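# Close all open drawers with a Stretch robot

## Task

Push every drawer that is open fully shut, without shifting the cabinets or any other object from where it began; the robot must not tip over or be left leaning, and a drawer counts as closed only if it stays shut without the robot holding it there.

## Robot and tools

Robot: a Hello Robot Stretch 4, about 1.6 m tall, with a single arm. It has an omni-wheel base (rim within 0.23 m of the base origin), a lift that slides up a mast, an arm that telescopes forward, a wrist with yaw, pitch and roll, and a two-finger gripper. Cameras: head_camera (420x560), head_left_camera and head_right_camera (fisheye, 420x672), and wrist_camera (616x392). Calibration is supplied per camera (K, distortion, T_world_to_cam from the base frame), but each can be a little off, and the wrist camera's pose error grows with arm extension.

Frames: the base frame sits on the floor beneath the base centre, x ahead, y to the left, z upward. hand_pose is a point between the open fingertips, expressed in the base frame; with all wrist joints at 0 its axes line up with the base frame, and the printed value may be slightly wrong. The odometry frame is where the base frame was when the scene began.

Tool execute_actions: argument actions is a list holding one action or none (empty list = just report state and images). Optional cameras: a list of names from head_camera, head_left_camera, head_right_camera, wrist_camera, all; omitted, null or ["all"] gives every camera, [] gives none; a wrong name rejects the call. An action contains base, joints or both, plus optional pace and contact_limits; alternatively end_of_arm by itself. All motions in an action start at once.
- base: one key only, each a relative offset from where the base last reported itself. translate_m: drive straight, metres, -2 to 2, positive forward. strafe_m: slide sideways, metres, -2 to 2, positive left. rotate_rad: spin in place, radians, -3.2 to 3.2, positive counter-clockwise seen from above.
- joints: absolute targets by name, not offsets. lift_m 0 to 1.2 m; arm_m 0 to 0.55 m (extension forward); wrist_yaw_rad -1.134 to 4.276 (0 straight ahead, positive toward the left, 3.14 tucked back, above 3.4 the arm may obstruct); wrist_pitch_rad -1.117 to 4.259 (0 level, 1.57 pointing down); wrist_roll_rad -1.117 to 4.259 (0 keeps fingers level, positive turns clockwise viewed from behind); gripper_m -0.038 to 0.141 m, fingertip gap, below 0 they squeeze each other. Targets outside a joint range are clipped and reported; any other bad value or unknown key rejects the whole call and nothing moves.
- pace: "slow", "default", "fast", "max". Base speeds 0.1/0.3/0.4/0.6 m/s and 1/2/3/4 rad/s respectively, reduced when the lift is raised above 0.2 m.
- contact_limits: only {"arm_m": value}, 0 (gentlest) to 0.75 (firmest), 0.5 if omitted; the arm halts when it pushes harder than this. A light limit (around 0.15) is sensible when pushing a drawer in.
- end_of_arm: "enable_torque" re-powers any wrist or gripper motor that cut out; it then holds position.
A joint or the base omitted from an action may still be driving toward an earlier target. Unfolding the wrist at the start: send lift_m 0.4 with wrist_yaw_rad 0 together.

Tool wait: seconds, 0 to 10; commands nothing and returns the same report. Tool zoom_image: camera plus region [x0, y0, x1, y1] in pixels of that camera's latest full image, origin top-left, at most 504 by 504. Tool finished_scene: scene number of the current scene; irreversible, and the result states whether the goal was met and gives the next task. If a call reports a stop, later movement, wait and finish calls in the same reply are skipped. Between calls the robot keeps its last command while the simulation continues.

Result lines: base_status and joint_status tell how each motion ended: done (base: wheels turned the commanded amount, even when slipping), off_target (resting short, maybe still pushing), contact_stop_at_<key> (met something; that part goes slack and drops its target), limit_stop_at_<name> (built-in limit), time_out, torque_fault (wrist or gripper motor went limp until enable_torque). on_its_own lists what happened uncommanded; "held at" is the held target, not the position. lidar_m: 12 distances in metres from the base origin, 30-degree sectors starting straight ahead and going counter-clockwise (4th left, 7th behind, 10th right); "-" means nothing seen or closer than 0.25 m; it sees from about 0.15 m to robot height, misses glass and thin legs. wrist_depth_mm: 7x7 grid of median depths from the top left, 100 to 2000 mm, "-" invalid; the robot's own parts appear. base_odometry counts wheel turns (slip looks like motion), heading -3.142 to 3.142, positive left. If turned_by_wheels and turned_by_imu differ by over about 0.1 rad, the base likely hit something or slipped. base_tilt in degrees, forward and right positive, with a fixed bias up to about 1.5. motor_effort: percent of maximum, positive toward larger joint values, bracket = peak during last action; noisy with fixed offsets. Wheel effort positive means turning right. Gripper readings do not prove a grasp.

Avoid: leaning over 6 degrees (limit_stop_at_tilt makes lift, arm and wheels slack), hard or sustained pushes with the gripper high or a high contact limit, driving or turning with loads over 1 kg at arm_m above 0.2, pressing the gripper into things with base or arm moves (torque faults), tilting the gripper up while rolled (limit_stop_at_own_body), slamming drawers, bumping or moving cabinets, and knocking objects over. Fingertips stuck on a surface: raise the lift. Finish only when each drawer is shut and stays shut with the robot clear of it.

Each tool is called after "Call:" as name(argument=value, ...) on one line, values as JSON.

## Session

Call:
execute_actions(actions=[])

Scene clock: 0.00 s.
base_odometry: x=+0.000 y=+0.000 heading=+0.000 (m, m, rad; odometry frame)
turned_by_wheels: +0.000 (rad since the last result)
turned_by_imu: +0.000 (rad since the last result)
base_tilt: forward=+1.1 right=-0.4 (deg)
lidar_m: 0.68 1.07 1.08 1.27 2.39 2.42 2.24 0.89 0.86 0.91 1.59 0.67
base_status: not commanded
joint_positions: lift_m=+0.191 arm_m=-0.002 wrist_yaw_rad=+3.241 wrist_pitch_rad=-0.013 wrist_roll_rad=-0.003 gripper_m=+0.057
joint_status: not commanded
motor_effort: lift_m=+19 arm_m=+0 wrist_yaw_rad=-1 wrist_pitch_rad=-6 wrist_roll_rad=+1 gripper_m=-4 wheel_0=+1 wheel_1=+0 wheel_2=+0 (%)
hand_pose: x=-0.1272 y=+0.0584 z=+0.3727 quat_wxyz=(-0.050, +0.007, -0.001, +0.999) (m; base frame)
wrist_depth_mm: - - 133 - - - - / - - 132 - - - - / - - 132 253 - - - / - 134 135 - - - - / 188 1397 - - - - - / 194 1308 195 1397 197 1308 1308 / 191 842 917 143 976 866 917
pictures: head_camera, head_left_camera, head_right_camera, wrist_camera
Images, in order (width x height): head_camera 420x560, head_left_camera 420x672, head_right_camera 420x672, wrist_camera 616x392.

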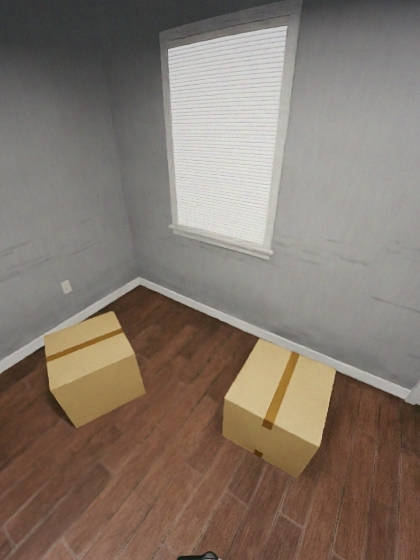

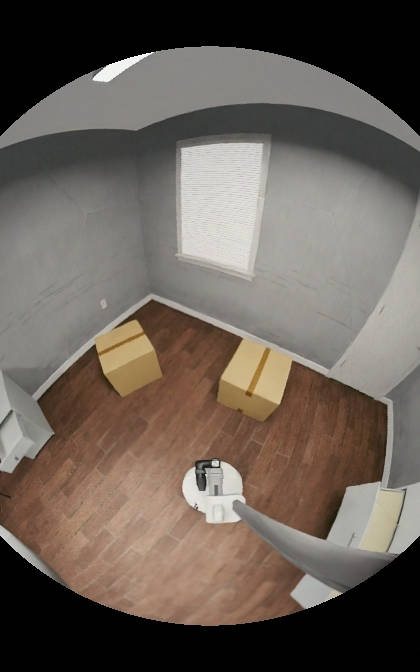

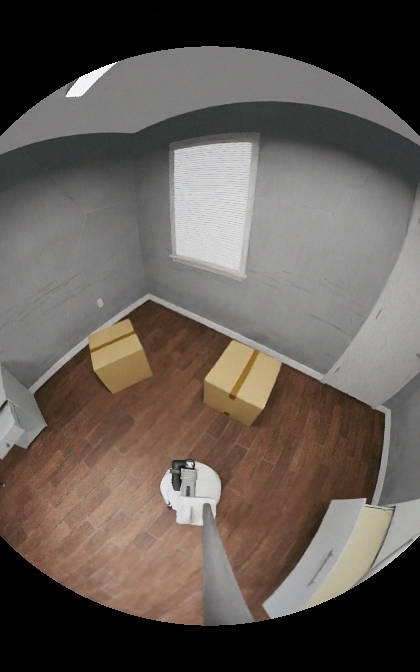

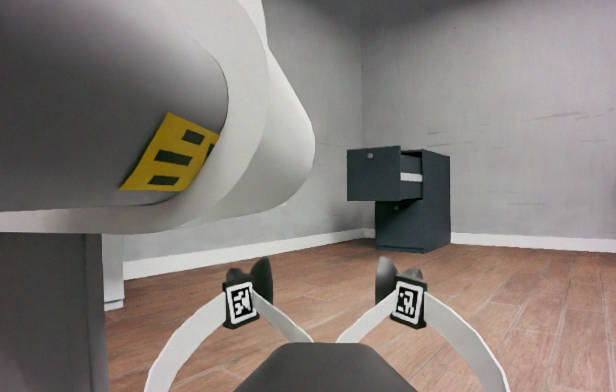

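Call:
execute_actions(actions=[{"base":{"rotate_rad":-2.0}}])

Scene clock: 4.20 s.
base_odometry: x=+0.000 y=+0.000 heading=-2.000 (m, m, rad; odometry frame)
turned_by_wheels: -2.000 (rad since the last result)
turned_by_imu: -2.022 (rad since the last result)
base_tilt: forward=+0.9 right=-0.5 (deg)
lidar_m: 0.85 1.88 0.72 0.64 0.73 1.06 1.73 1.25 2.30 2.34 2.23 0.86
base_status: done
joint_positions: lift_m=+0.191 arm_m=-0.002 wrist_yaw_rad=+3.241 wrist_pitch_rad=-0.013 wrist_roll_rad=-0.003 gripper_m=+0.057
joint_status: not commanded
motor_effort: lift_m=+20(19) arm_m=+0(0) wrist_yaw_rad=-1(1) wrist_pitch_rad=-6(6) wrist_roll_rad=+1(1) gripper_m=-4(5) wheel_0=-1(8) wheel_1=-2(7) wheel_2=-2(6) (%)
hand_pose: x=-0.1272 y=+0.0584 z=+0.3727 quat_wxyz=(-0.050, +0.006, -0.001, +0.999) (m; base frame)
wrist_depth_mm: - - 133 - - 1921 1921 / - - 132 - - 1983 1863 / - - 132 253 - 1983 1863 / - 134 135 - - 1138 991 / 188 1756 1661 - - 1060 960 / 194 1366 193 1430 198 1042 946 / 192 842 931 143 976 854 904
pictures: head_camera, head_left_camera, head_right_camera, wrist_camera
camera_calibration (this result's frames):
wrist_camera: T_world_to_cam=[[-0.145441, 0.989267, -0.014043, -0.058281], [-0.0066433, -0.0151701, -0.999863, 0.428325], [-0.989345, -0.145328, 0.00877836, 0.104997], [0, 0, 0, 1]] pos_world=[0.0982475, 0.0794123, 0.426526]
Images, in order (width x height): head_camera 420x560, head_left_camera 420x672, head_right_camera 420x672, wrist_camera 616x392.

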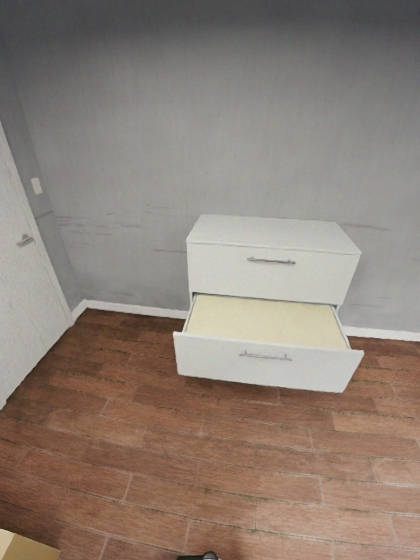

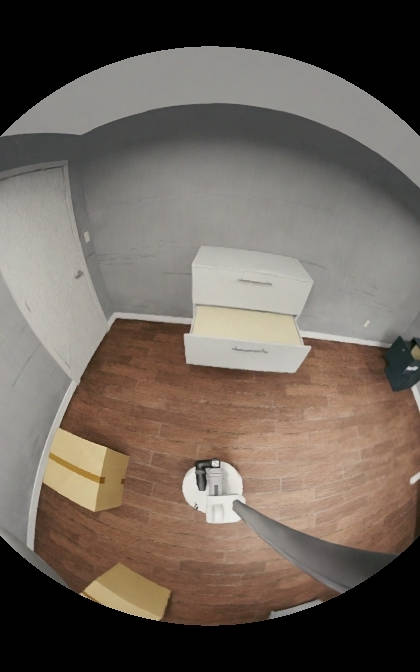

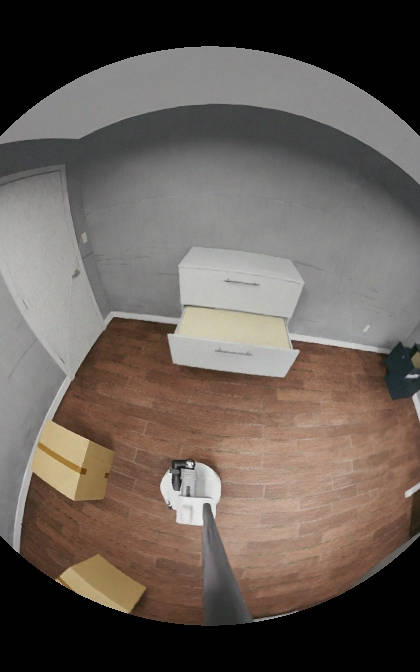

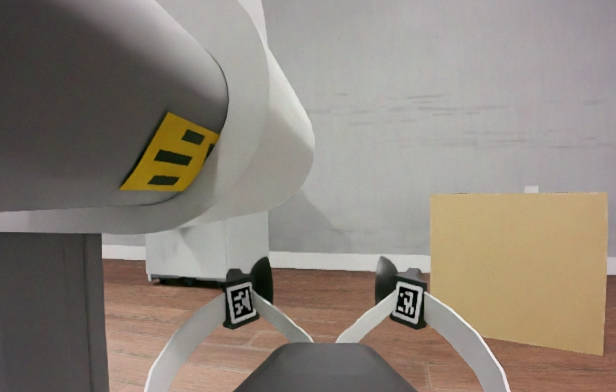

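Call:
execute_actions(actions=[{"base":{"rotate_rad":-0.115},"joints":{"lift_m":0.4,"wrist_yaw_rad":0,"gripper_m":0.0}}])

Scene clock: 29.67 s.
base_odometry: x=+0.000 y=+0.000 heading=-2.115 (m, m, rad; odometry frame)
turned_by_wheels: -0.115 (rad since the last result)
turned_by_imu: -0.114 (rad since the last result)
base_tilt: forward=+0.9 right=-0.4 (deg)
lidar_m: 0.84 0.92 1.58 0.66 0.69 1.07 1.11 1.28 2.44 2.42 2.23 0.90
base_status: done
joint_positions: lift_m=+0.400 arm_m=-0.002 wrist_yaw_rad=+0.001 wrist_pitch_rad=-0.013 wrist_roll_rad=-0.003 gripper_m=+0.000
joint_status: all done
motor_effort: lift_m=+22(26) arm_m=+0(0) wrist_yaw_rad=-2(7) wrist_pitch_rad=-6(6) wrist_roll_rad=+1(2) gripper_m=-7(9) wheel_0=+1(1) wheel_1=+1(4) wheel_2=+1(4) (%)
hand_pose: x=+0.4570 y=-0.0873 z=+0.5817 quat_wxyz=(+1.000, -0.002, -0.006, +0.000) (m; base frame)
wrist_depth_mm: 1576 1576 1537 1537 1537 1537 1537 / 1537 1537 1042 1025 1042 1042 1499 / 1576 1576 1042 1042 1025 1042 1499 / 1618 683 683 676 668 668 661 / 1576 676 683 676 668 668 668 / 1576 683 676 192 183 676 676 / 1430 1397 1042 1060 1042 1025 1366
pictures: head_camera, head_left_camera, head_right_camera, wrist_camera
camera_calibration (this result's frames):
wrist_camera: T_world_to_cam=[[0.0473086, -0.998782, -0.0140441, -0.0878222], [0.00804328, 0.0144403, -0.999863, 0.634844], [0.998848, 0.0471891, 0.00871662, -0.231799], [0, 0, 0, 1]] pos_world=[0.230581, -0.0859441, 0.635544]
Images, in order (width x height): head_camera 420x560, head_left_camera 420x672, head_right_camera 420x672, wrist_camera 616x392.

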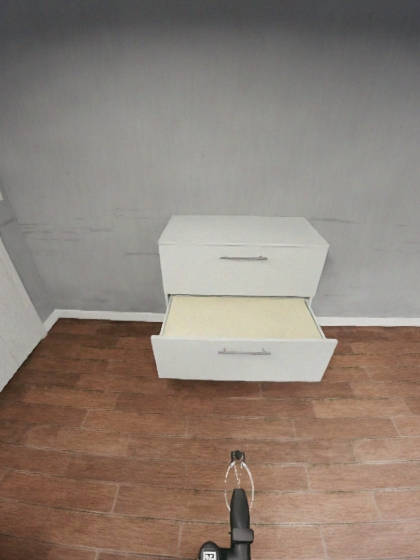

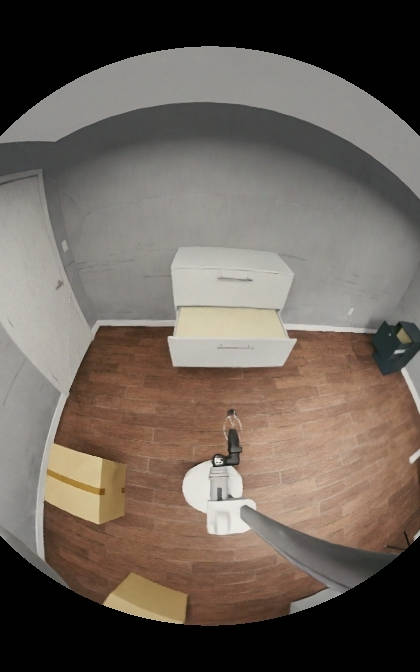

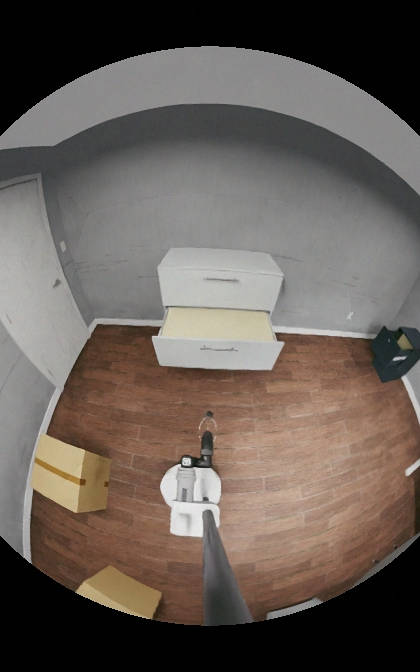

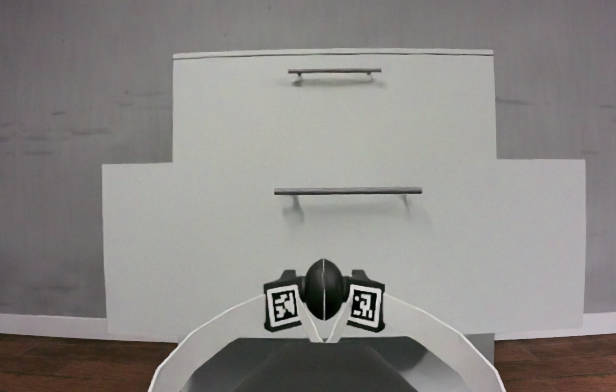

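Call:
execute_actions(actions=[{"base":{"translate_m":0.36},"joints":{"lift_m":0.35}}], cameras=["head_camera","wrist_camera"])

Call:
execute_actions(actions=[{"joints":{"arm_m":0.36},"pace":"slow","contact_limits":{"arm_m":0.3}}], cameras=["head_camera","wrist_camera"])

Scene clock: 37.10 s.
base_odometry: x=-0.186 y=-0.308 heading=-2.115 (m, m, rad; odometry frame)
turned_by_wheels: +0.000 (rad since the last result)
turned_by_imu: +0.000 (rad since the last result)
base_tilt: forward=+1.1 right=-0.4 (deg)
lidar_m: 0.48 0.55 1.58 1.01 0.72 0.97 1.45 1.61 2.51 2.13 0.76 0.52
base_status: done
joint_positions: lift_m=+0.350 arm_m=-0.002 wrist_yaw_rad=+0.000 wrist_pitch_rad=-0.013 wrist_roll_rad=-0.003 gripper_m=+0.000
joint_status: all done
motor_effort: lift_m=+18(23) arm_m=+0(0) wrist_yaw_rad=-1(2) wrist_pitch_rad=-6(6) wrist_roll_rad=+2(0) gripper_m=-7(6) wheel_0=+0(5) wheel_1=+0(5) wheel_2=+0(7) (%)
hand_pose: x=+0.4570 y=-0.0874 z=+0.5321 quat_wxyz=(+1.000, -0.002, -0.006, +0.000) (m; base frame)
wrist_depth_mm: 1182 676 676 676 668 668 668 / 315 312 312 309 309 307 306 / 314 314 312 309 309 307 307 / 315 314 312 312 310 307 307 / 315 314 314 312 309 309 307 / 315 315 312 192 183 309 309 / 317 317 312 310 310 309 309
pictures: head_camera, wrist_camera
camera_calibration (this result's frames):
wrist_camera: T_world_to_cam=[[0.0470027, -0.998796, -0.0140436, -0.0884674], [0.00805521, 0.0144377, -0.999863, 0.585253], [0.998862, 0.0468831, 0.00872412, -0.231373], [0, 0, 0, 1]] pos_world=[0.230554, -0.0859631, 0.585949]
Images, in order (width x height): head_camera 420x560, wrist_camera 616x392.

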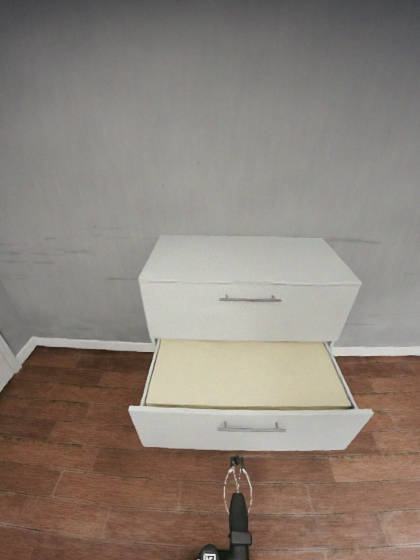

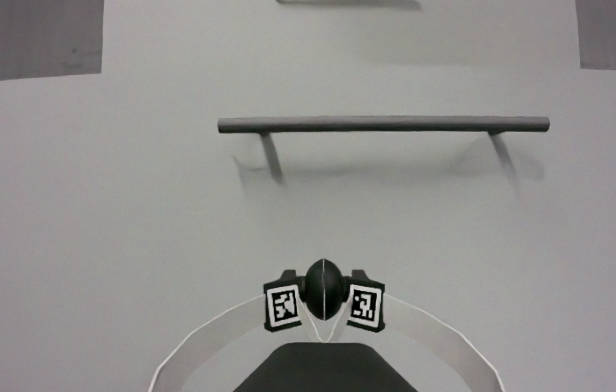

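Scene clock: 38.93 s.
base_odometry: x=-0.186 y=-0.308 heading=-2.115 (m, m, rad; odometry frame)
turned_by_wheels: +0.000 (rad since the last result)
turned_by_imu: +0.001 (rad since the last result)
base_tilt: forward=+1.0 right=-0.6 (deg)
lidar_m: 0.52 0.55 1.58 1.00 0.71 0.96 1.45 1.59 2.49 2.12 0.80 0.54
base_status: not commanded
joint_positions: lift_m=+0.350 arm_m=+0.086 wrist_yaw_rad=+0.000 wrist_pitch_rad=-0.013 wrist_roll_rad=-0.003 gripper_m=+0.000
joint_status: arm_m contact_stop (moved +0.088 of +0.362)
on_its_own: arm_m is slack since a contact_stop (your +0.360 is given up)
motor_effort: lift_m=+18(18) arm_m=+0(19) wrist_yaw_rad=+0(29) wrist_pitch_rad=-5(6) wrist_roll_rad=+1(1) gripper_m=-4(7) wheel_0=+0(4) wheel_1=+0(3) wheel_2=+0(12) (%)
contact_limits: arm_m 0.3
hand_pose: x=+0.5454 y=-0.0876 z=+0.5322 quat_wxyz=(+1.000, -0.002, -0.007, +0.000) (m; base frame)
wrist_depth_mm: 1098 585 585 418 413 413 574 / 253 253 252 252 249 249 248 / 255 253 253 252 251 250 249 / 256 254 253 252 251 250 250 / 256 254 253 253 252 250 249 / 257 255 254 191 183 251 251 / 256 256 253 253 252 251 251
pictures: head_camera, wrist_camera
camera_calibration (this result's frames):
wrist_camera: T_world_to_cam=[[0.0463331, -0.998828, -0.0140265, -0.0924613], [0.00836015, 0.0144288, -0.999861, 0.584458], [0.998891, 0.0462094, 0.00901888, -0.319874], [0, 0, 0, 1]] pos_world=[0.318918, -0.0860048, 0.585965]
Images, in order (width x height): head_camera 420x560, wrist_camera 616x392.

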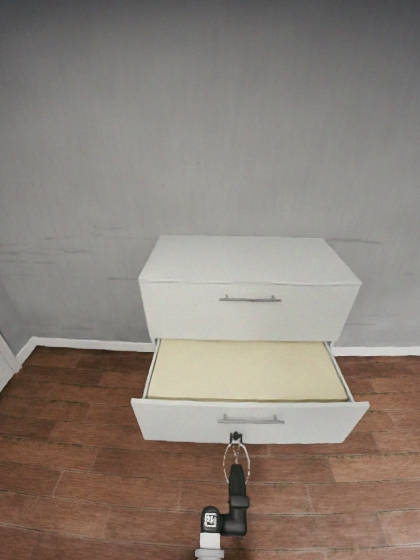

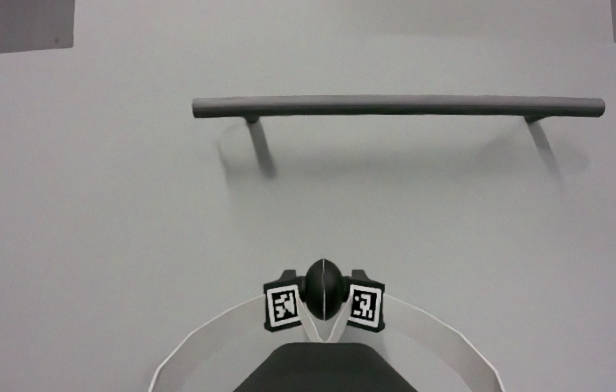

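Call:
execute_actions(actions=[{"joints":{"arm_m":0.43},"pace":"slow","contact_limits":{"arm_m":0.5}}], cameras=["head_camera","wrist_camera"])

Scene clock: 46.57 s.
base_odometry: x=-0.186 y=-0.308 heading=-2.115 (m, m, rad; odometry frame)
turned_by_wheels: +0.000 (rad since the last result)
turned_by_imu: +0.003 (rad since the last result)
base_tilt: forward=+1.1 right=-0.2 (deg)
lidar_m: 0.84 0.92 1.58 0.99 0.72 0.95 1.42 1.59 2.50 2.10 1.95 0.86
base_status: not commanded
joint_positions: lift_m=+0.350 arm_m=+0.428 wrist_yaw_rad=-0.001 wrist_pitch_rad=-0.014 wrist_roll_rad=-0.003 gripper_m=+0.000
joint_status: all done
motor_effort: lift_m=+18(18) arm_m=+9(19) wrist_yaw_rad=+1(25) wrist_pitch_rad=-3(6) wrist_roll_rad=+2(0) gripper_m=-6(6) wheel_0=+2(4) wheel_1=+1(3) wheel_2=-3(12) (%)
contact_limits: arm_m 0.5
hand_pose: x=+0.8878 y=-0.0876 z=+0.5324 quat_wxyz=(+1.000, -0.002, -0.007, +0.000) (m; base frame)
wrist_depth_mm: 236 238 235 234 233 232 231 / 236 236 235 233 233 231 232 / 237 236 235 235 234 232 231 / 237 236 236 234 234 233 232 / 237 236 236 234 234 233 233 / 237 237 236 192 183 234 233 / 237 237 236 235 234 233 233
pictures: head_camera, wrist_camera
camera_calibration (this result's frames):
wrist_camera: T_world_to_cam=[[0.0460741, -0.99884, -0.0139856, -0.108195], [0.00923942, 0.0144259, -0.999853, 0.581064], [0.998895, 0.0459382, 0.00989337, -0.662419], [0, 0, 0, 1]] pos_world=[0.661304, -0.0860216, 0.586019]
Images, in order (width x height): head_camera 420x560, wrist_camera 616x392.

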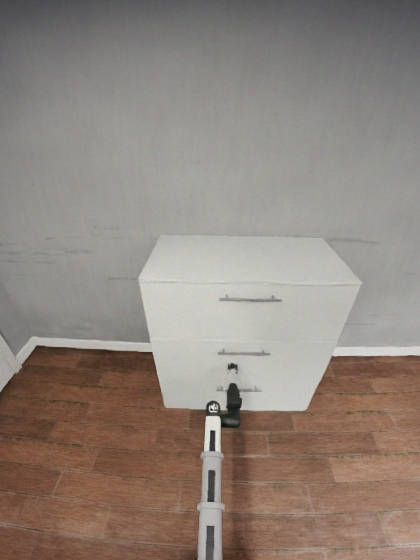

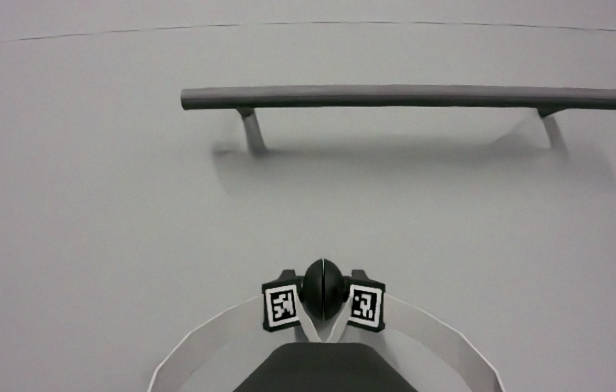

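Call:
execute_actions(actions=[{"joints":{"arm_m":0.45},"pace":"slow","contact_limits":{"arm_m":0.4}}], cameras=["wrist_camera"])

Scene clock: 52.13 s.
base_odometry: x=-0.186 y=-0.308 heading=-2.115 (m, m, rad; odometry frame)
turned_by_wheels: +0.000 (rad since the last result)
turned_by_imu: +0.002 (rad since the last result)
base_tilt: forward=+1.1 right=-0.5 (deg)
lidar_m: 0.84 0.93 1.58 1.00 0.71 0.97 1.44 1.58 2.50 2.13 1.95 0.88
base_status: not commanded
joint_positions: lift_m=+0.350 arm_m=+0.438 wrist_yaw_rad=-0.004 wrist_pitch_rad=-0.015 wrist_roll_rad=-0.003 gripper_m=+0.000
joint_status: arm_m contact_stop (moved +0.010 of +0.022)
on_its_own: arm_m is slack since a contact_stop (your +0.450 is given up)
motor_effort: lift_m=+18(18) arm_m=+0(18) wrist_yaw_rad=+11(34) wrist_pitch_rad=-1(3) wrist_roll_rad=+0(1) gripper_m=-5(7) wheel_0=+4(6) wheel_1=+2(5) wheel_2=-6(13) (%)
contact_limits: arm_m 0.4
hand_pose: x=+0.8973 y=-0.0887 z=+0.5326 quat_wxyz=(+1.000, -0.002, -0.007, -0.002) (m; base frame)
wrist_depth_mm: 233 231 232 231 229 229 229 / 234 232 231 231 230 229 228 / 234 234 232 232 230 230 229 / 234 233 232 231 231 230 230 / 234 233 232 233 232 230 229 / 234 235 233 198 181 231 230 / 236 234 233 232 231 230 231
pictures: wrist_camera
camera_calibration (this result's frames):
wrist_camera: T_world_to_cam=[[0.0424004, -0.999003, -0.0139515, -0.10643], [0.0100193, 0.0143886, -0.999846, 0.580494], [0.99905, 0.0422541, 0.0106194, -0.672765], [0, 0, 0, 1]] pos_world=[0.670822, -0.0862491, 0.586064]
Images, in order (width x height): wrist_camera 616x392.

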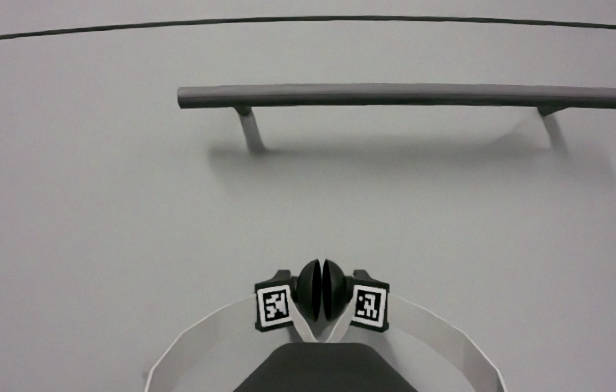

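Call:
execute_actions(actions=[{"joints":{"arm_m":0.25}}], cameras=["wrist_camera","head_camera"])

Scene clock: 57.87 s.
base_odometry: x=-0.186 y=-0.308 heading=-2.115 (m, m, rad; odometry frame)
turned_by_wheels: +0.000 (rad since the last result)
turned_by_imu: +0.002 (rad since the last result)
base_tilt: forward=+1.1 right=-0.4 (deg)
lidar_m: 0.84 0.91 1.60 1.01 0.74 0.98 1.43 1.59 2.52 2.11 1.94 0.86
base_status: not commanded
joint_positions: lift_m=+0.350 arm_m=+0.251 wrist_yaw_rad=+0.000 wrist_pitch_rad=-0.013 wrist_roll_rad=-0.003 gripper_m=+0.000
joint_status: all done
motor_effort: lift_m=+18(17) arm_m=-8(8) wrist_yaw_rad=-1(12) wrist_pitch_rad=-6(7) wrist_roll_rad=+2(1) gripper_m=-6(6) wheel_0=+1(4) wheel_1=+1(2) wheel_2=-2(6) (%)
hand_pose: x=+0.7107 y=-0.0874 z=+0.5321 quat_wxyz=(+1.000, -0.002, -0.006, +0.000) (m; base frame)
wrist_depth_mm: 421 421 415 415 415 413 410 / 421 418 421 418 415 415 413 / 424 421 418 421 415 413 413 / 427 424 424 418 418 415 415 / 427 421 421 421 418 418 413 / 424 424 421 192 183 418 413 / 424 424 421 418 418 418 415
pictures: head_camera, wrist_camera
camera_calibration (this result's frames):
wrist_camera: T_world_to_cam=[[0.0467223, -0.998809, -0.0140432, -0.100277], [0.00799941, 0.0144322, -0.999864, 0.58323], [0.998876, 0.0466036, 0.00866419, -0.484824], [0, 0, 0, 1]] pos_world=[0.484299, -0.0859803, 0.585943]
Images, in order (width x height): head_camera 420x560, wrist_camera 616x392.

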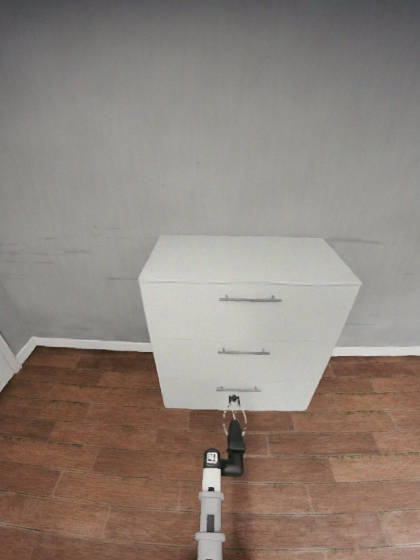

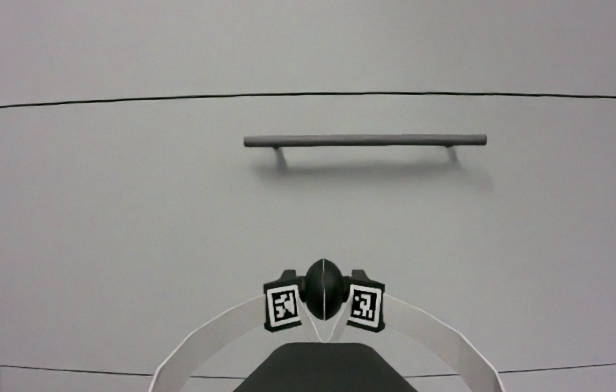

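Call:
execute_actions(actions=[{"base":{"rotate_rad":-1.57},"joints":{"arm_m":0.0}}])

Scene clock: 61.97 s.
base_odometry: x=-0.186 y=-0.308 heading=+2.598 (m, m, rad; odometry frame)
turned_by_wheels: -1.570 (rad since the last result)
turned_by_imu: -1.587 (rad since the last result)
base_tilt: forward=+1.0 right=-0.5 (deg)
lidar_m: 2.13 1.97 0.90 0.85 0.93 1.57 1.03 0.72 0.96 1.43 1.57 2.52
base_status: done
joint_positions: lift_m=+0.350 arm_m=+0.001 wrist_yaw_rad=+0.000 wrist_pitch_rad=-0.013 wrist_roll_rad=-0.003 gripper_m=+0.000
joint_status: all done
motor_effort: lift_m=+19(19) arm_m=-8(9) wrist_yaw_rad=+0(3) wrist_pitch_rad=-6(6) wrist_roll_rad=+0(1) gripper_m=-6(7) wheel_0=+0(6) wheel_1=-1(6) wheel_2=-1(7) (%)
hand_pose: x=+0.4607 y=-0.0875 z=+0.5320 quat_wxyz=(+1.000, -0.002, -0.006, +0.000) (m; base frame)
wrist_depth_mm: - - - - - - - / - - - - - - - / - - - - - - - / - 1863 - - - - - / - - - - - - - / 1863 1863 1708 191 183 1808 1756 / 1255 1308 1182 1366 1229 1138 1255
pictures: head_camera, head_left_camera, head_right_camera, wrist_camera
camera_calibration (this result's frames):
wrist_camera: T_world_to_cam=[[0.0465081, -0.998819, -0.0140389, -0.0885623], [0.00807167, 0.0144294, -0.999863, 0.585118], [0.998885, 0.0463884, 0.00873323, -0.235123], [0, 0, 0, 1]] pos_world=[0.234257, -0.0859936, 0.585848]
Images, in order (width x height): head_camera 420x560, head_left_camera 420x672, head_right_camera 420x672, wrist_camera 616x392.

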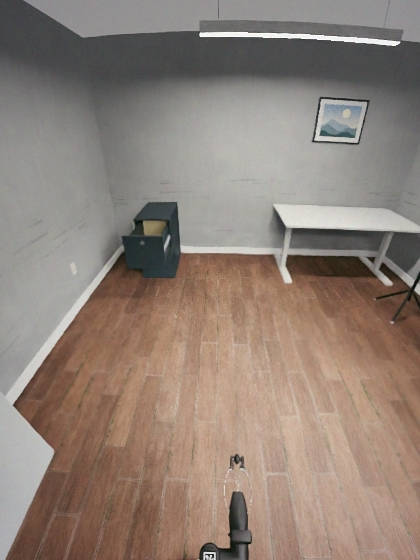

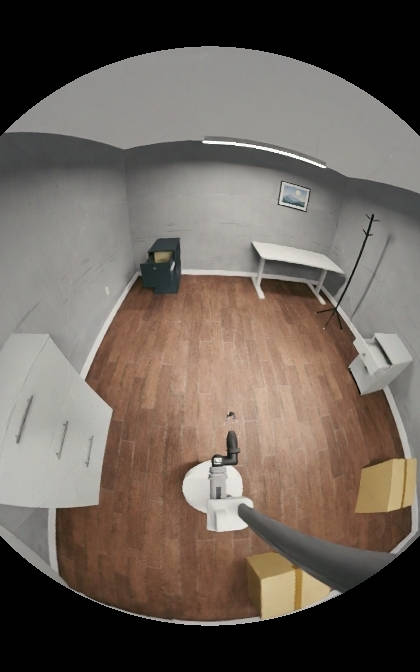

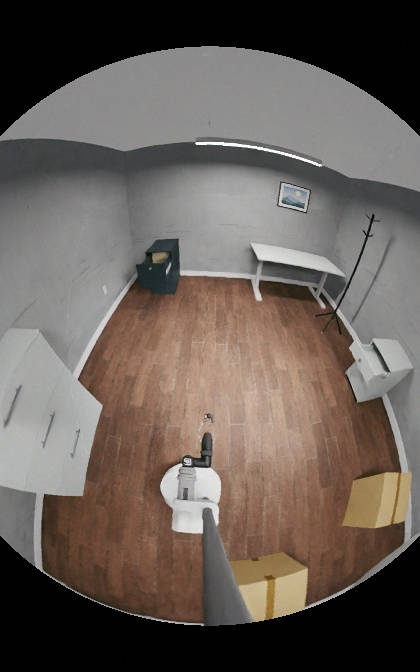

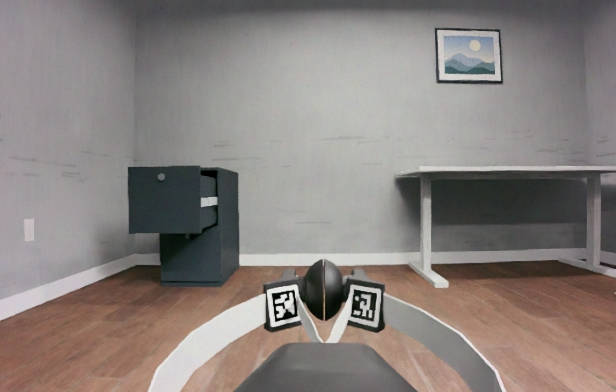

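Call:
execute_actions(actions=[{"base":{"translate_m":1.4},"pace":"fast"}], cameras=[])

Call:
execute_actions(actions=[{"base":{"strafe_m":0.8},"pace":"fast"}])

Scene clock: 77.77 s.
base_odometry: x=-1.385 y=+0.416 heading=+2.598 (m, m, rad; odometry frame)
turned_by_wheels: +0.000 (rad since the last result)
turned_by_imu: -0.007 (rad since the last result)
base_tilt: forward=+1.0 right=-0.6 (deg)
lidar_m: 1.77 0.82 0.93 1.36 1.21 1.27 2.10 2.14 1.49 1.49 1.43 1.20
base_status: done
joint_positions: lift_m=+0.350 arm_m=+0.001 wrist_yaw_rad=+0.000 wrist_pitch_rad=-0.013 wrist_roll_rad=-0.003 gripper_m=+0.000
joint_status: not commanded
motor_effort: lift_m=+19(19) arm_m=-7(8) wrist_yaw_rad=-1(0) wrist_pitch_rad=-7(6) wrist_roll_rad=+1(2) gripper_m=-6(7) wheel_0=-2(2) wheel_1=-1(6) wheel_2=+1(8) (%)
hand_pose: x=+0.4607 y=-0.0875 z=+0.5320 quat_wxyz=(+1.000, -0.002, -0.006, +0.000) (m; base frame)
wrist_depth_mm: 1618 1576 1576 1618 1576 1537 1576 / 1576 1576 1618 1576 1576 1576 1576 / 1118 1618 1576 1576 1537 1576 1098 / 866 1229 1618 1618 1576 1618 1576 / 866 1229 1576 1618 1618 1576 1576 / 878 1229 1576 192 183 1576 1499 / 866 1118 1160 1366 1229 1138 1118
pictures: none
No camera images: the call's "cameras" was empty. Leave "cameras" out to get every camera's image.

Scene clock: 81.00 s.
base_odometry: x=-1.798 y=-0.269 heading=+2.598 (m, m, rad; odometry frame)
turned_by_wheels: +0.000 (rad since the last result)
turned_by_imu: -0.001 (rad since the last result)
base_tilt: forward=+0.9 right=-0.5 (deg)
lidar_m: 0.61 0.84 0.60 0.55 0.60 0.83 0.80 2.35 2.34 2.27 1.79 0.67
base_status: done
joint_positions: lift_m=+0.350 arm_m=+0.001 wrist_yaw_rad=+0.000 wrist_pitch_rad=-0.013 wrist_roll_rad=-0.003 gripper_m=+0.000
joint_status: not commanded
motor_effort: lift_m=+19(19) arm_m=-7(7) wrist_yaw_rad=+0(1) wrist_pitch_rad=-6(6) wrist_roll_rad=+2(1) gripper_m=-6(6) wheel_0=+0(12) wheel_1=+1(11) wheel_2=+1(2) (%)
hand_pose: x=+0.4607 y=-0.0875 z=+0.5320 quat_wxyz=(+1.000, -0.002, -0.006, +0.000) (m; base frame)
wrist_depth_mm: 960 1397 1576 1576 1576 1576 1576 / 976 1430 430 430 430 1537 1576 / 960 1430 430 430 433 436 1576 / 976 1430 430 430 436 436 1576 / 960 1430 430 430 433 436 1576 / 960 1397 427 192 183 436 1576 / 946 1229 436 433 436 1118 1255
pictures: head_camera, head_left_camera, head_right_camera, wrist_camera
camera_calibration (this result's frames):
wrist_camera: T_world_to_cam=[[0.0466573, -0.998812, -0.0140389, -0.0885871], [0.0080695, 0.0144306, -0.999863, 0.585117], [0.998878, 0.0465377, 0.00873321, -0.235102], [0, 0, 0, 1]] pos_world=[0.23425, -0.0859843, 0.585847]
Images, in order (width x height): head_camera 420x560, head_left_camera 420x672, head_right_camera 420x672, wrist_camera 616x392.

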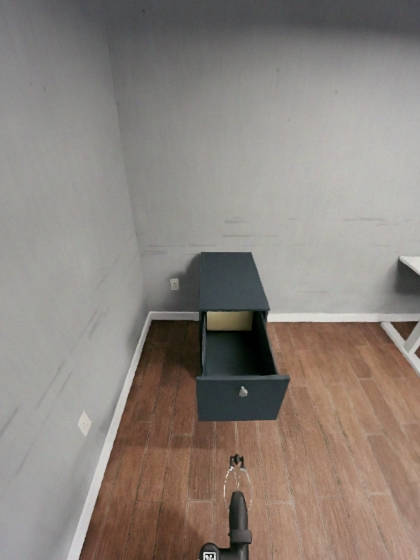

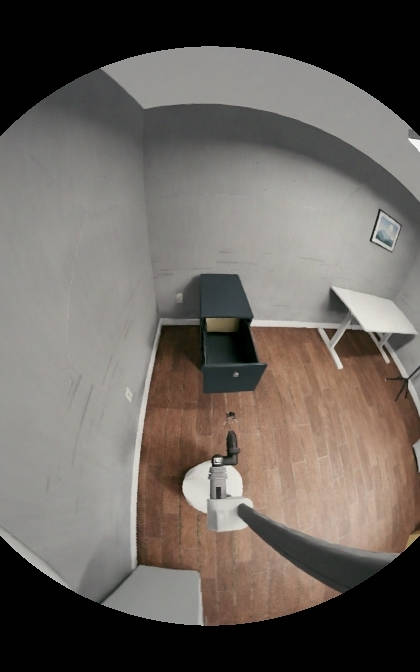

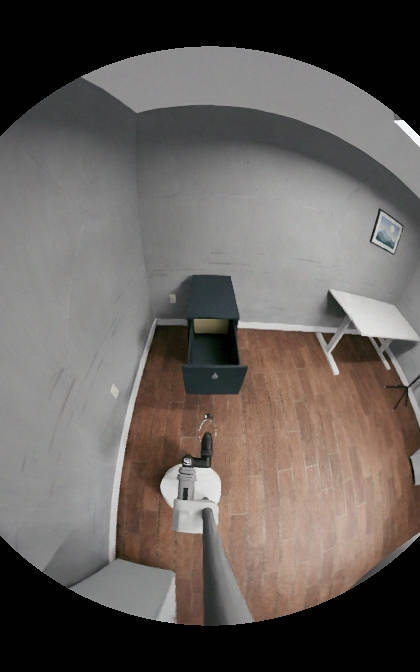

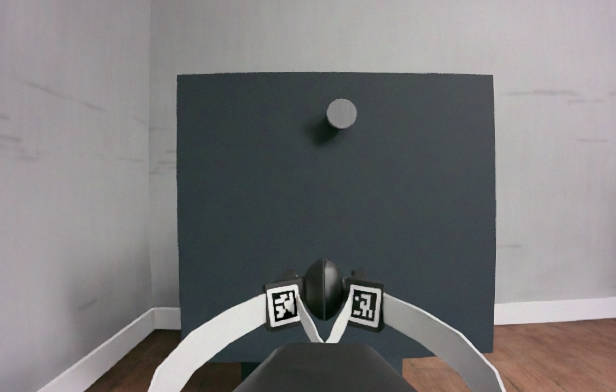

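Call:
execute_actions(actions=[{"base":{"translate_m":0.165}}], cameras=[])

Call:
execute_actions(actions=[{"joints":{"arm_m":0.42},"pace":"slow","contact_limits":{"arm_m":0.4}}], cameras=["head_camera","wrist_camera"])

Scene clock: 86.80 s.
base_odometry: x=-1.940 y=-0.183 heading=+2.598 (m, m, rad; odometry frame)
turned_by_wheels: +0.000 (rad since the last result)
turned_by_imu: +0.001 (rad since the last result)
base_tilt: forward=+0.9 right=-0.5 (deg)
lidar_m: 0.45 0.85 0.61 0.56 0.59 0.85 0.98 2.50 2.34 2.30 1.71 0.51
base_status: done
joint_positions: lift_m=+0.350 arm_m=+0.001 wrist_yaw_rad=+0.000 wrist_pitch_rad=-0.013 wrist_roll_rad=-0.003 gripper_m=+0.000
joint_status: not commanded
motor_effort: lift_m=+19(20) arm_m=-7(7) wrist_yaw_rad=+0(0) wrist_pitch_rad=-6(6) wrist_roll_rad=+0(2) gripper_m=-7(6) wheel_0=-1(1) wheel_1=+1(5) wheel_2=+1(9) (%)
hand_pose: x=+0.4607 y=-0.0875 z=+0.5320 quat_wxyz=(+1.000, -0.002, -0.006, +0.000) (m; base frame)
wrist_depth_mm: 960 262 263 264 265 266 267 / 960 262 263 264 265 267 267 / 960 262 264 264 266 266 268 / 976 263 263 265 266 267 268 / 976 263 264 265 266 270 268 / 976 263 264 191 183 270 270 / 946 264 265 266 267 270 271
pictures: none
No camera images: the call's "cameras" was empty. Leave "cameras" out to get every camera's image.

Scene clock: 92.27 s.
base_odometry: x=-1.940 y=-0.183 heading=+2.598 (m, m, rad; odometry frame)
turned_by_wheels: +0.000 (rad since the last result)
turned_by_imu: +0.002 (rad since the last result)
base_tilt: forward=+1.0 right=-0.4 (deg)
lidar_m: 0.84 0.84 0.60 0.56 0.59 0.85 0.97 2.49 2.33 2.32 1.68 0.90
base_status: not commanded
joint_positions: lift_m=+0.350 arm_m=+0.418 wrist_yaw_rad=+0.001 wrist_pitch_rad=-0.013 wrist_roll_rad=-0.003 gripper_m=+0.000
joint_status: all done
motor_effort: lift_m=+19(19) arm_m=+9(14) wrist_yaw_rad=-4(9) wrist_pitch_rad=-5(6) wrist_roll_rad=+2(0) gripper_m=-7(7) wheel_0=+2(2) wheel_1=+2(2) wheel_2=-1(3) (%)
contact_limits: arm_m 0.4
hand_pose: x=+0.8779 y=-0.0871 z=+0.5321 quat_wxyz=(+1.000, -0.002, -0.007, +0.001) (m; base frame)
wrist_depth_mm: 229 231 231 232 234 235 236 / 230 231 233 233 234 236 236 / 231 231 233 234 235 236 237 / 231 232 234 235 236 236 237 / 232 232 234 234 235 236 237 / 232 232 234 193 183 236 238 / 232 234 234 235 236 237 238
pictures: head_camera, wrist_camera
camera_calibration (this result's frames):
wrist_camera: T_world_to_cam=[[0.0478603, -0.998756, -0.0140171, -0.108769], [0.00851644, 0.0144407, -0.999859, 0.581486], [0.998818, 0.0477342, 0.00919698, -0.651964], [0, 0, 0, 1]] pos_world=[0.651446, -0.08591, 0.585875]
Images, in order (width x height): head_camera 420x560, wrist_camera 616x392.

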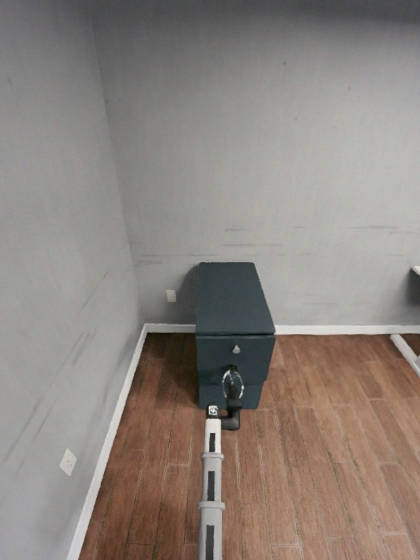

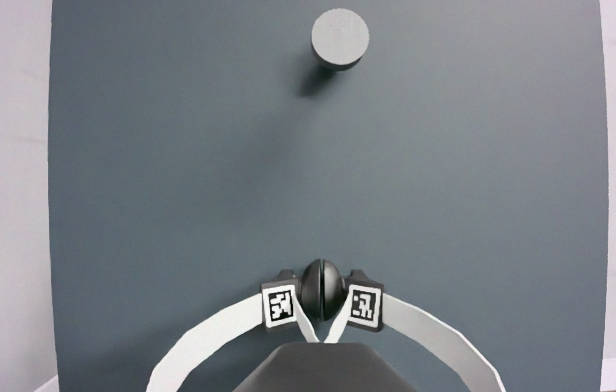

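Call:
execute_actions(actions=[{"joints":{"arm_m":0.47},"pace":"slow","contact_limits":{"arm_m":0.3}}], cameras=["head_camera","wrist_camera"])

Scene clock: 96.90 s.
base_odometry: x=-1.939 y=-0.183 heading=+2.598 (m, m, rad; odometry frame)
turned_by_wheels: +0.000 (rad since the last result)
turned_by_imu: +0.002 (rad since the last result)
base_tilt: forward=+1.1 right=-0.5 (deg)
lidar_m: 0.88 0.84 0.61 0.56 0.61 0.84 0.97 2.49 2.35 2.30 1.71 0.95
base_status: not commanded
joint_positions: lift_m=+0.350 arm_m=+0.446 wrist_yaw_rad=-0.004 wrist_pitch_rad=-0.014 wrist_roll_rad=-0.003 gripper_m=+0.000
joint_status: arm_m contact_stop (moved +0.027 of +0.052)
on_its_own: arm_m is slack since a contact_stop (your +0.470 is given up)
motor_effort: lift_m=+19(19) arm_m=+0(20) wrist_yaw_rad=+12(34) wrist_pitch_rad=-4(4) wrist_roll_rad=+0(1) gripper_m=-6(7) wheel_0=+3(6) wheel_1=+4(5) wheel_2=-4(12) (%)
contact_limits: arm_m 0.3
hand_pose: x=+0.9046 y=-0.0887 z=+0.5323 quat_wxyz=(+1.000, -0.002, -0.007, -0.002) (m; base frame)
wrist_depth_mm: 227 228 229 204 231 233 234 / 226 228 229 230 231 234 235 / 227 228 229 230 232 234 235 / 227 229 229 231 233 234 236 / 227 229 229 231 232 235 236 / 228 229 229 197 181 234 236 / 229 229 230 231 234 235 236
pictures: head_camera, wrist_camera
camera_calibration (this result's frames):
wrist_camera: T_world_to_cam=[[0.0423579, -0.999004, -0.013995, -0.106691], [0.00906261, 0.0143911, -0.999855, 0.580915], [0.999061, 0.0422249, 0.00966316, -0.679543], [0, 0, 0, 1]] pos_world=[0.67816, -0.0862511, 0.585904]
Images, in order (width x height): head_camera 420x560, wrist_camera 616x392.

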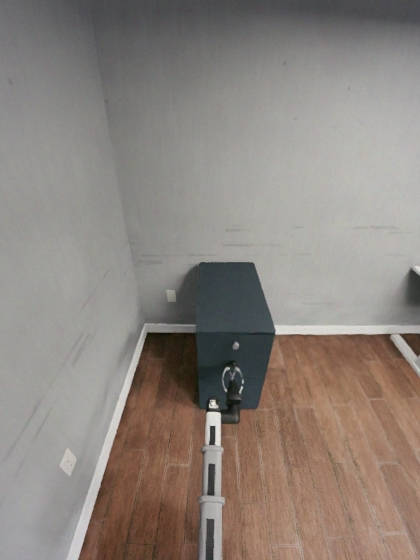

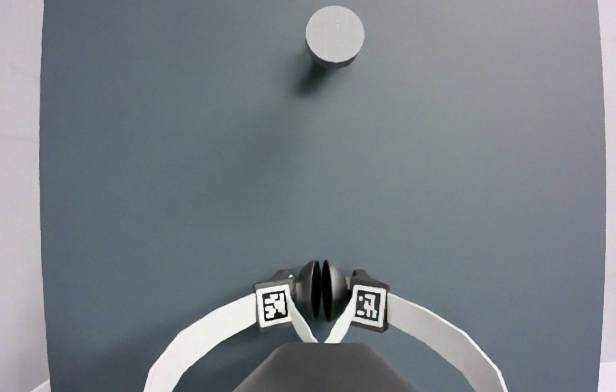

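Call:
execute_actions(actions=[{"joints":{"arm_m":0.0,"lift_m":0.2},"pace":"fast"}], cameras=["head_camera","wrist_camera","head_right_camera"])

Scene clock: 101.13 s.
base_odometry: x=-1.940 y=-0.183 heading=+2.598 (m, m, rad; odometry frame)
turned_by_wheels: +0.000 (rad since the last result)
turned_by_imu: +0.001 (rad since the last result)
base_tilt: forward=+1.1 right=-0.4 (deg)
lidar_m: 0.86 0.84 0.60 0.57 0.59 0.83 0.97 2.47 2.31 2.31 1.68 0.95
base_status: not commanded
joint_positions: lift_m=+0.200 arm_m=+0.001 wrist_yaw_rad=+0.000 wrist_pitch_rad=-0.013 wrist_roll_rad=-0.003 gripper_m=+0.000
joint_status: all done
motor_effort: lift_m=+18(16) arm_m=-7(8) wrist_yaw_rad=-1(11) wrist_pitch_rad=-6(7) wrist_roll_rad=+1(1) gripper_m=-6(7) wheel_0=+0(4) wheel_1=+1(4) wheel_2=+0(4) (%)
hand_pose: x=+0.4607 y=-0.0875 z=+0.3821 quat_wxyz=(+1.000, -0.002, -0.006, +0.000) (m; base frame)
wrist_depth_mm: 960 1397 1430 676 683 1397 1430 / 976 1430 676 676 683 1397 1430 / 976 1430 676 676 676 1397 1430 / 991 1430 668 683 683 1430 1397 / 976 1430 676 676 683 1397 1430 / 960 1255 676 192 184 1336 1281 / 891 976 676 683 683 854 917
pictures: head_camera, head_right_camera, wrist_camera
camera_calibration (this result's frames):
wrist_camera: T_world_to_cam=[[0.0465852, -0.998816, -0.0140401, -0.0906791], [0.00802743, 0.0144292, -0.999864, 0.435234], [0.998882, 0.0464662, 0.00869012, -0.233785], [0, 0, 0, 1]] pos_world=[0.234254, -0.0859887, 0.435933]
Images, in order (width x height): head_camera 420x560, head_right_camera 420x672, wrist_camera 616x392.

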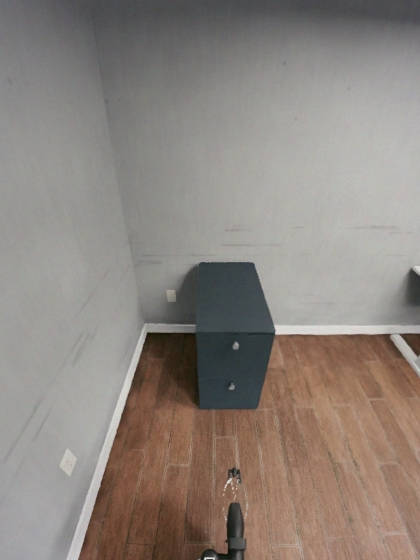

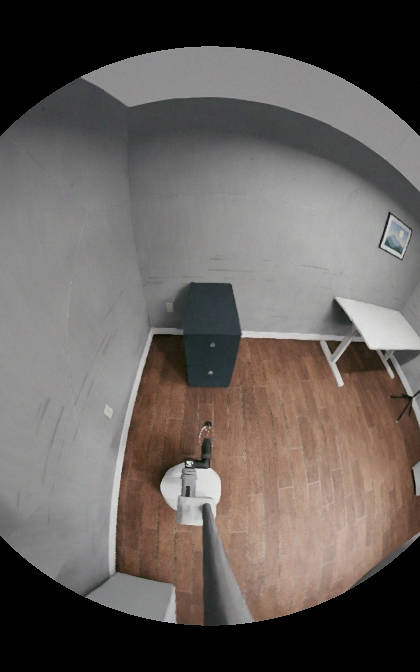

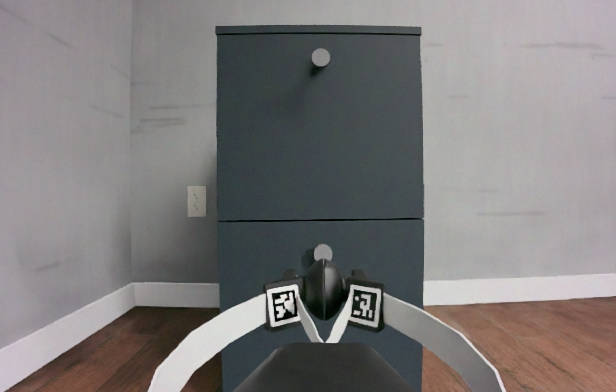

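Closed. Now the third cabinet.

Call:
execute_actions(actions=[{"base":{"rotate_rad":-1.55}}])

Scene clock: 105.37 s.
base_odometry: x=-1.940 y=-0.183 heading=+1.048 (m, m, rad; odometry frame)
turned_by_wheels: -1.550 (rad since the last result)
turned_by_imu: -1.566 (rad since the last result)
base_tilt: forward=+0.9 right=-0.5 (deg)
lidar_m: 2.30 1.70 0.93 0.86 0.81 0.61 0.57 0.60 0.83 0.96 2.50 2.32
base_status: done
joint_positions: lift_m=+0.200 arm_m=+0.001 wrist_yaw_rad=+0.000 wrist_pitch_rad=-0.013 wrist_roll_rad=-0.003 gripper_m=+0.000
joint_status: not commanded
motor_effort: lift_m=+19(19) arm_m=-8(8) wrist_yaw_rad=-1(0) wrist_pitch_rad=-6(7) wrist_roll_rad=+1(2) gripper_m=-7(8) wheel_0=-1(4) wheel_1=+0(5) wheel_2=+0(4) (%)
hand_pose: x=+0.4607 y=-0.0875 z=+0.3821 quat_wxyz=(+1.000, -0.002, -0.006, +0.000) (m; base frame)
wrist_depth_mm: - - - - - - - / - - - - - - - / 1756 - - - - - - / - - - - - - - / - - - - - - - / 1366 1366 1281 192 184 1336 1308 / 946 976 866 1008 891 842 917
pictures: head_camera, head_left_camera, head_right_camera, wrist_camera
camera_calibration (this result's frames):
wrist_camera: T_world_to_cam=[[0.0466473, -0.998813, -0.0140393, -0.0906906], [0.00802657, 0.0144289, -0.999864, 0.43522], [0.998879, 0.0465283, 0.00869011, -0.233789], [0, 0, 0, 1]] pos_world=[0.234264, -0.0859848, 0.435919]
Images, in order (width x height): head_camera 420x560, head_left_camera 420x672, head_right_camera 420x672, wrist_camera 616x392.

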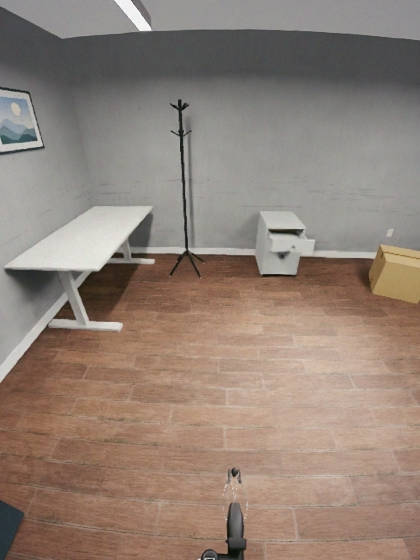

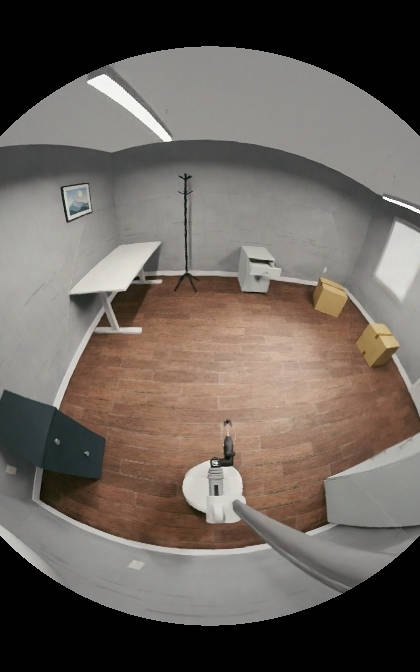

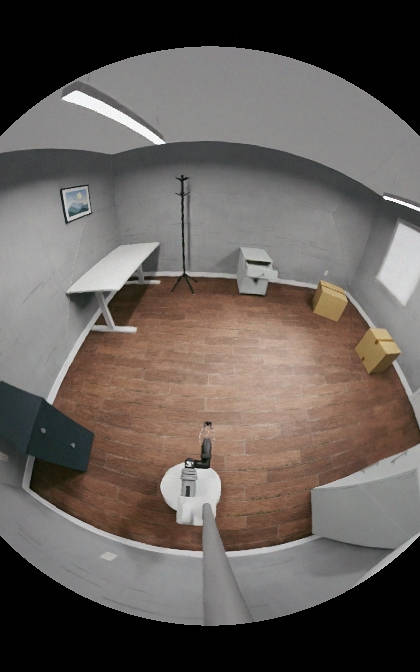

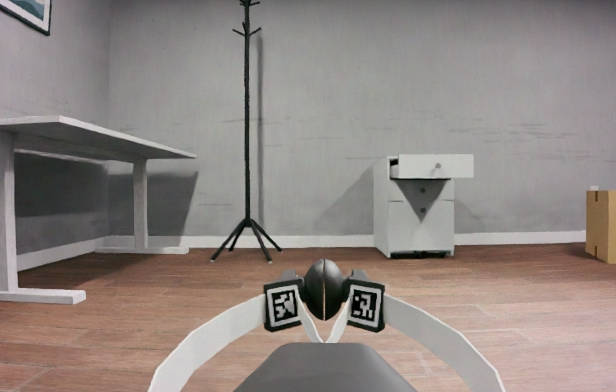

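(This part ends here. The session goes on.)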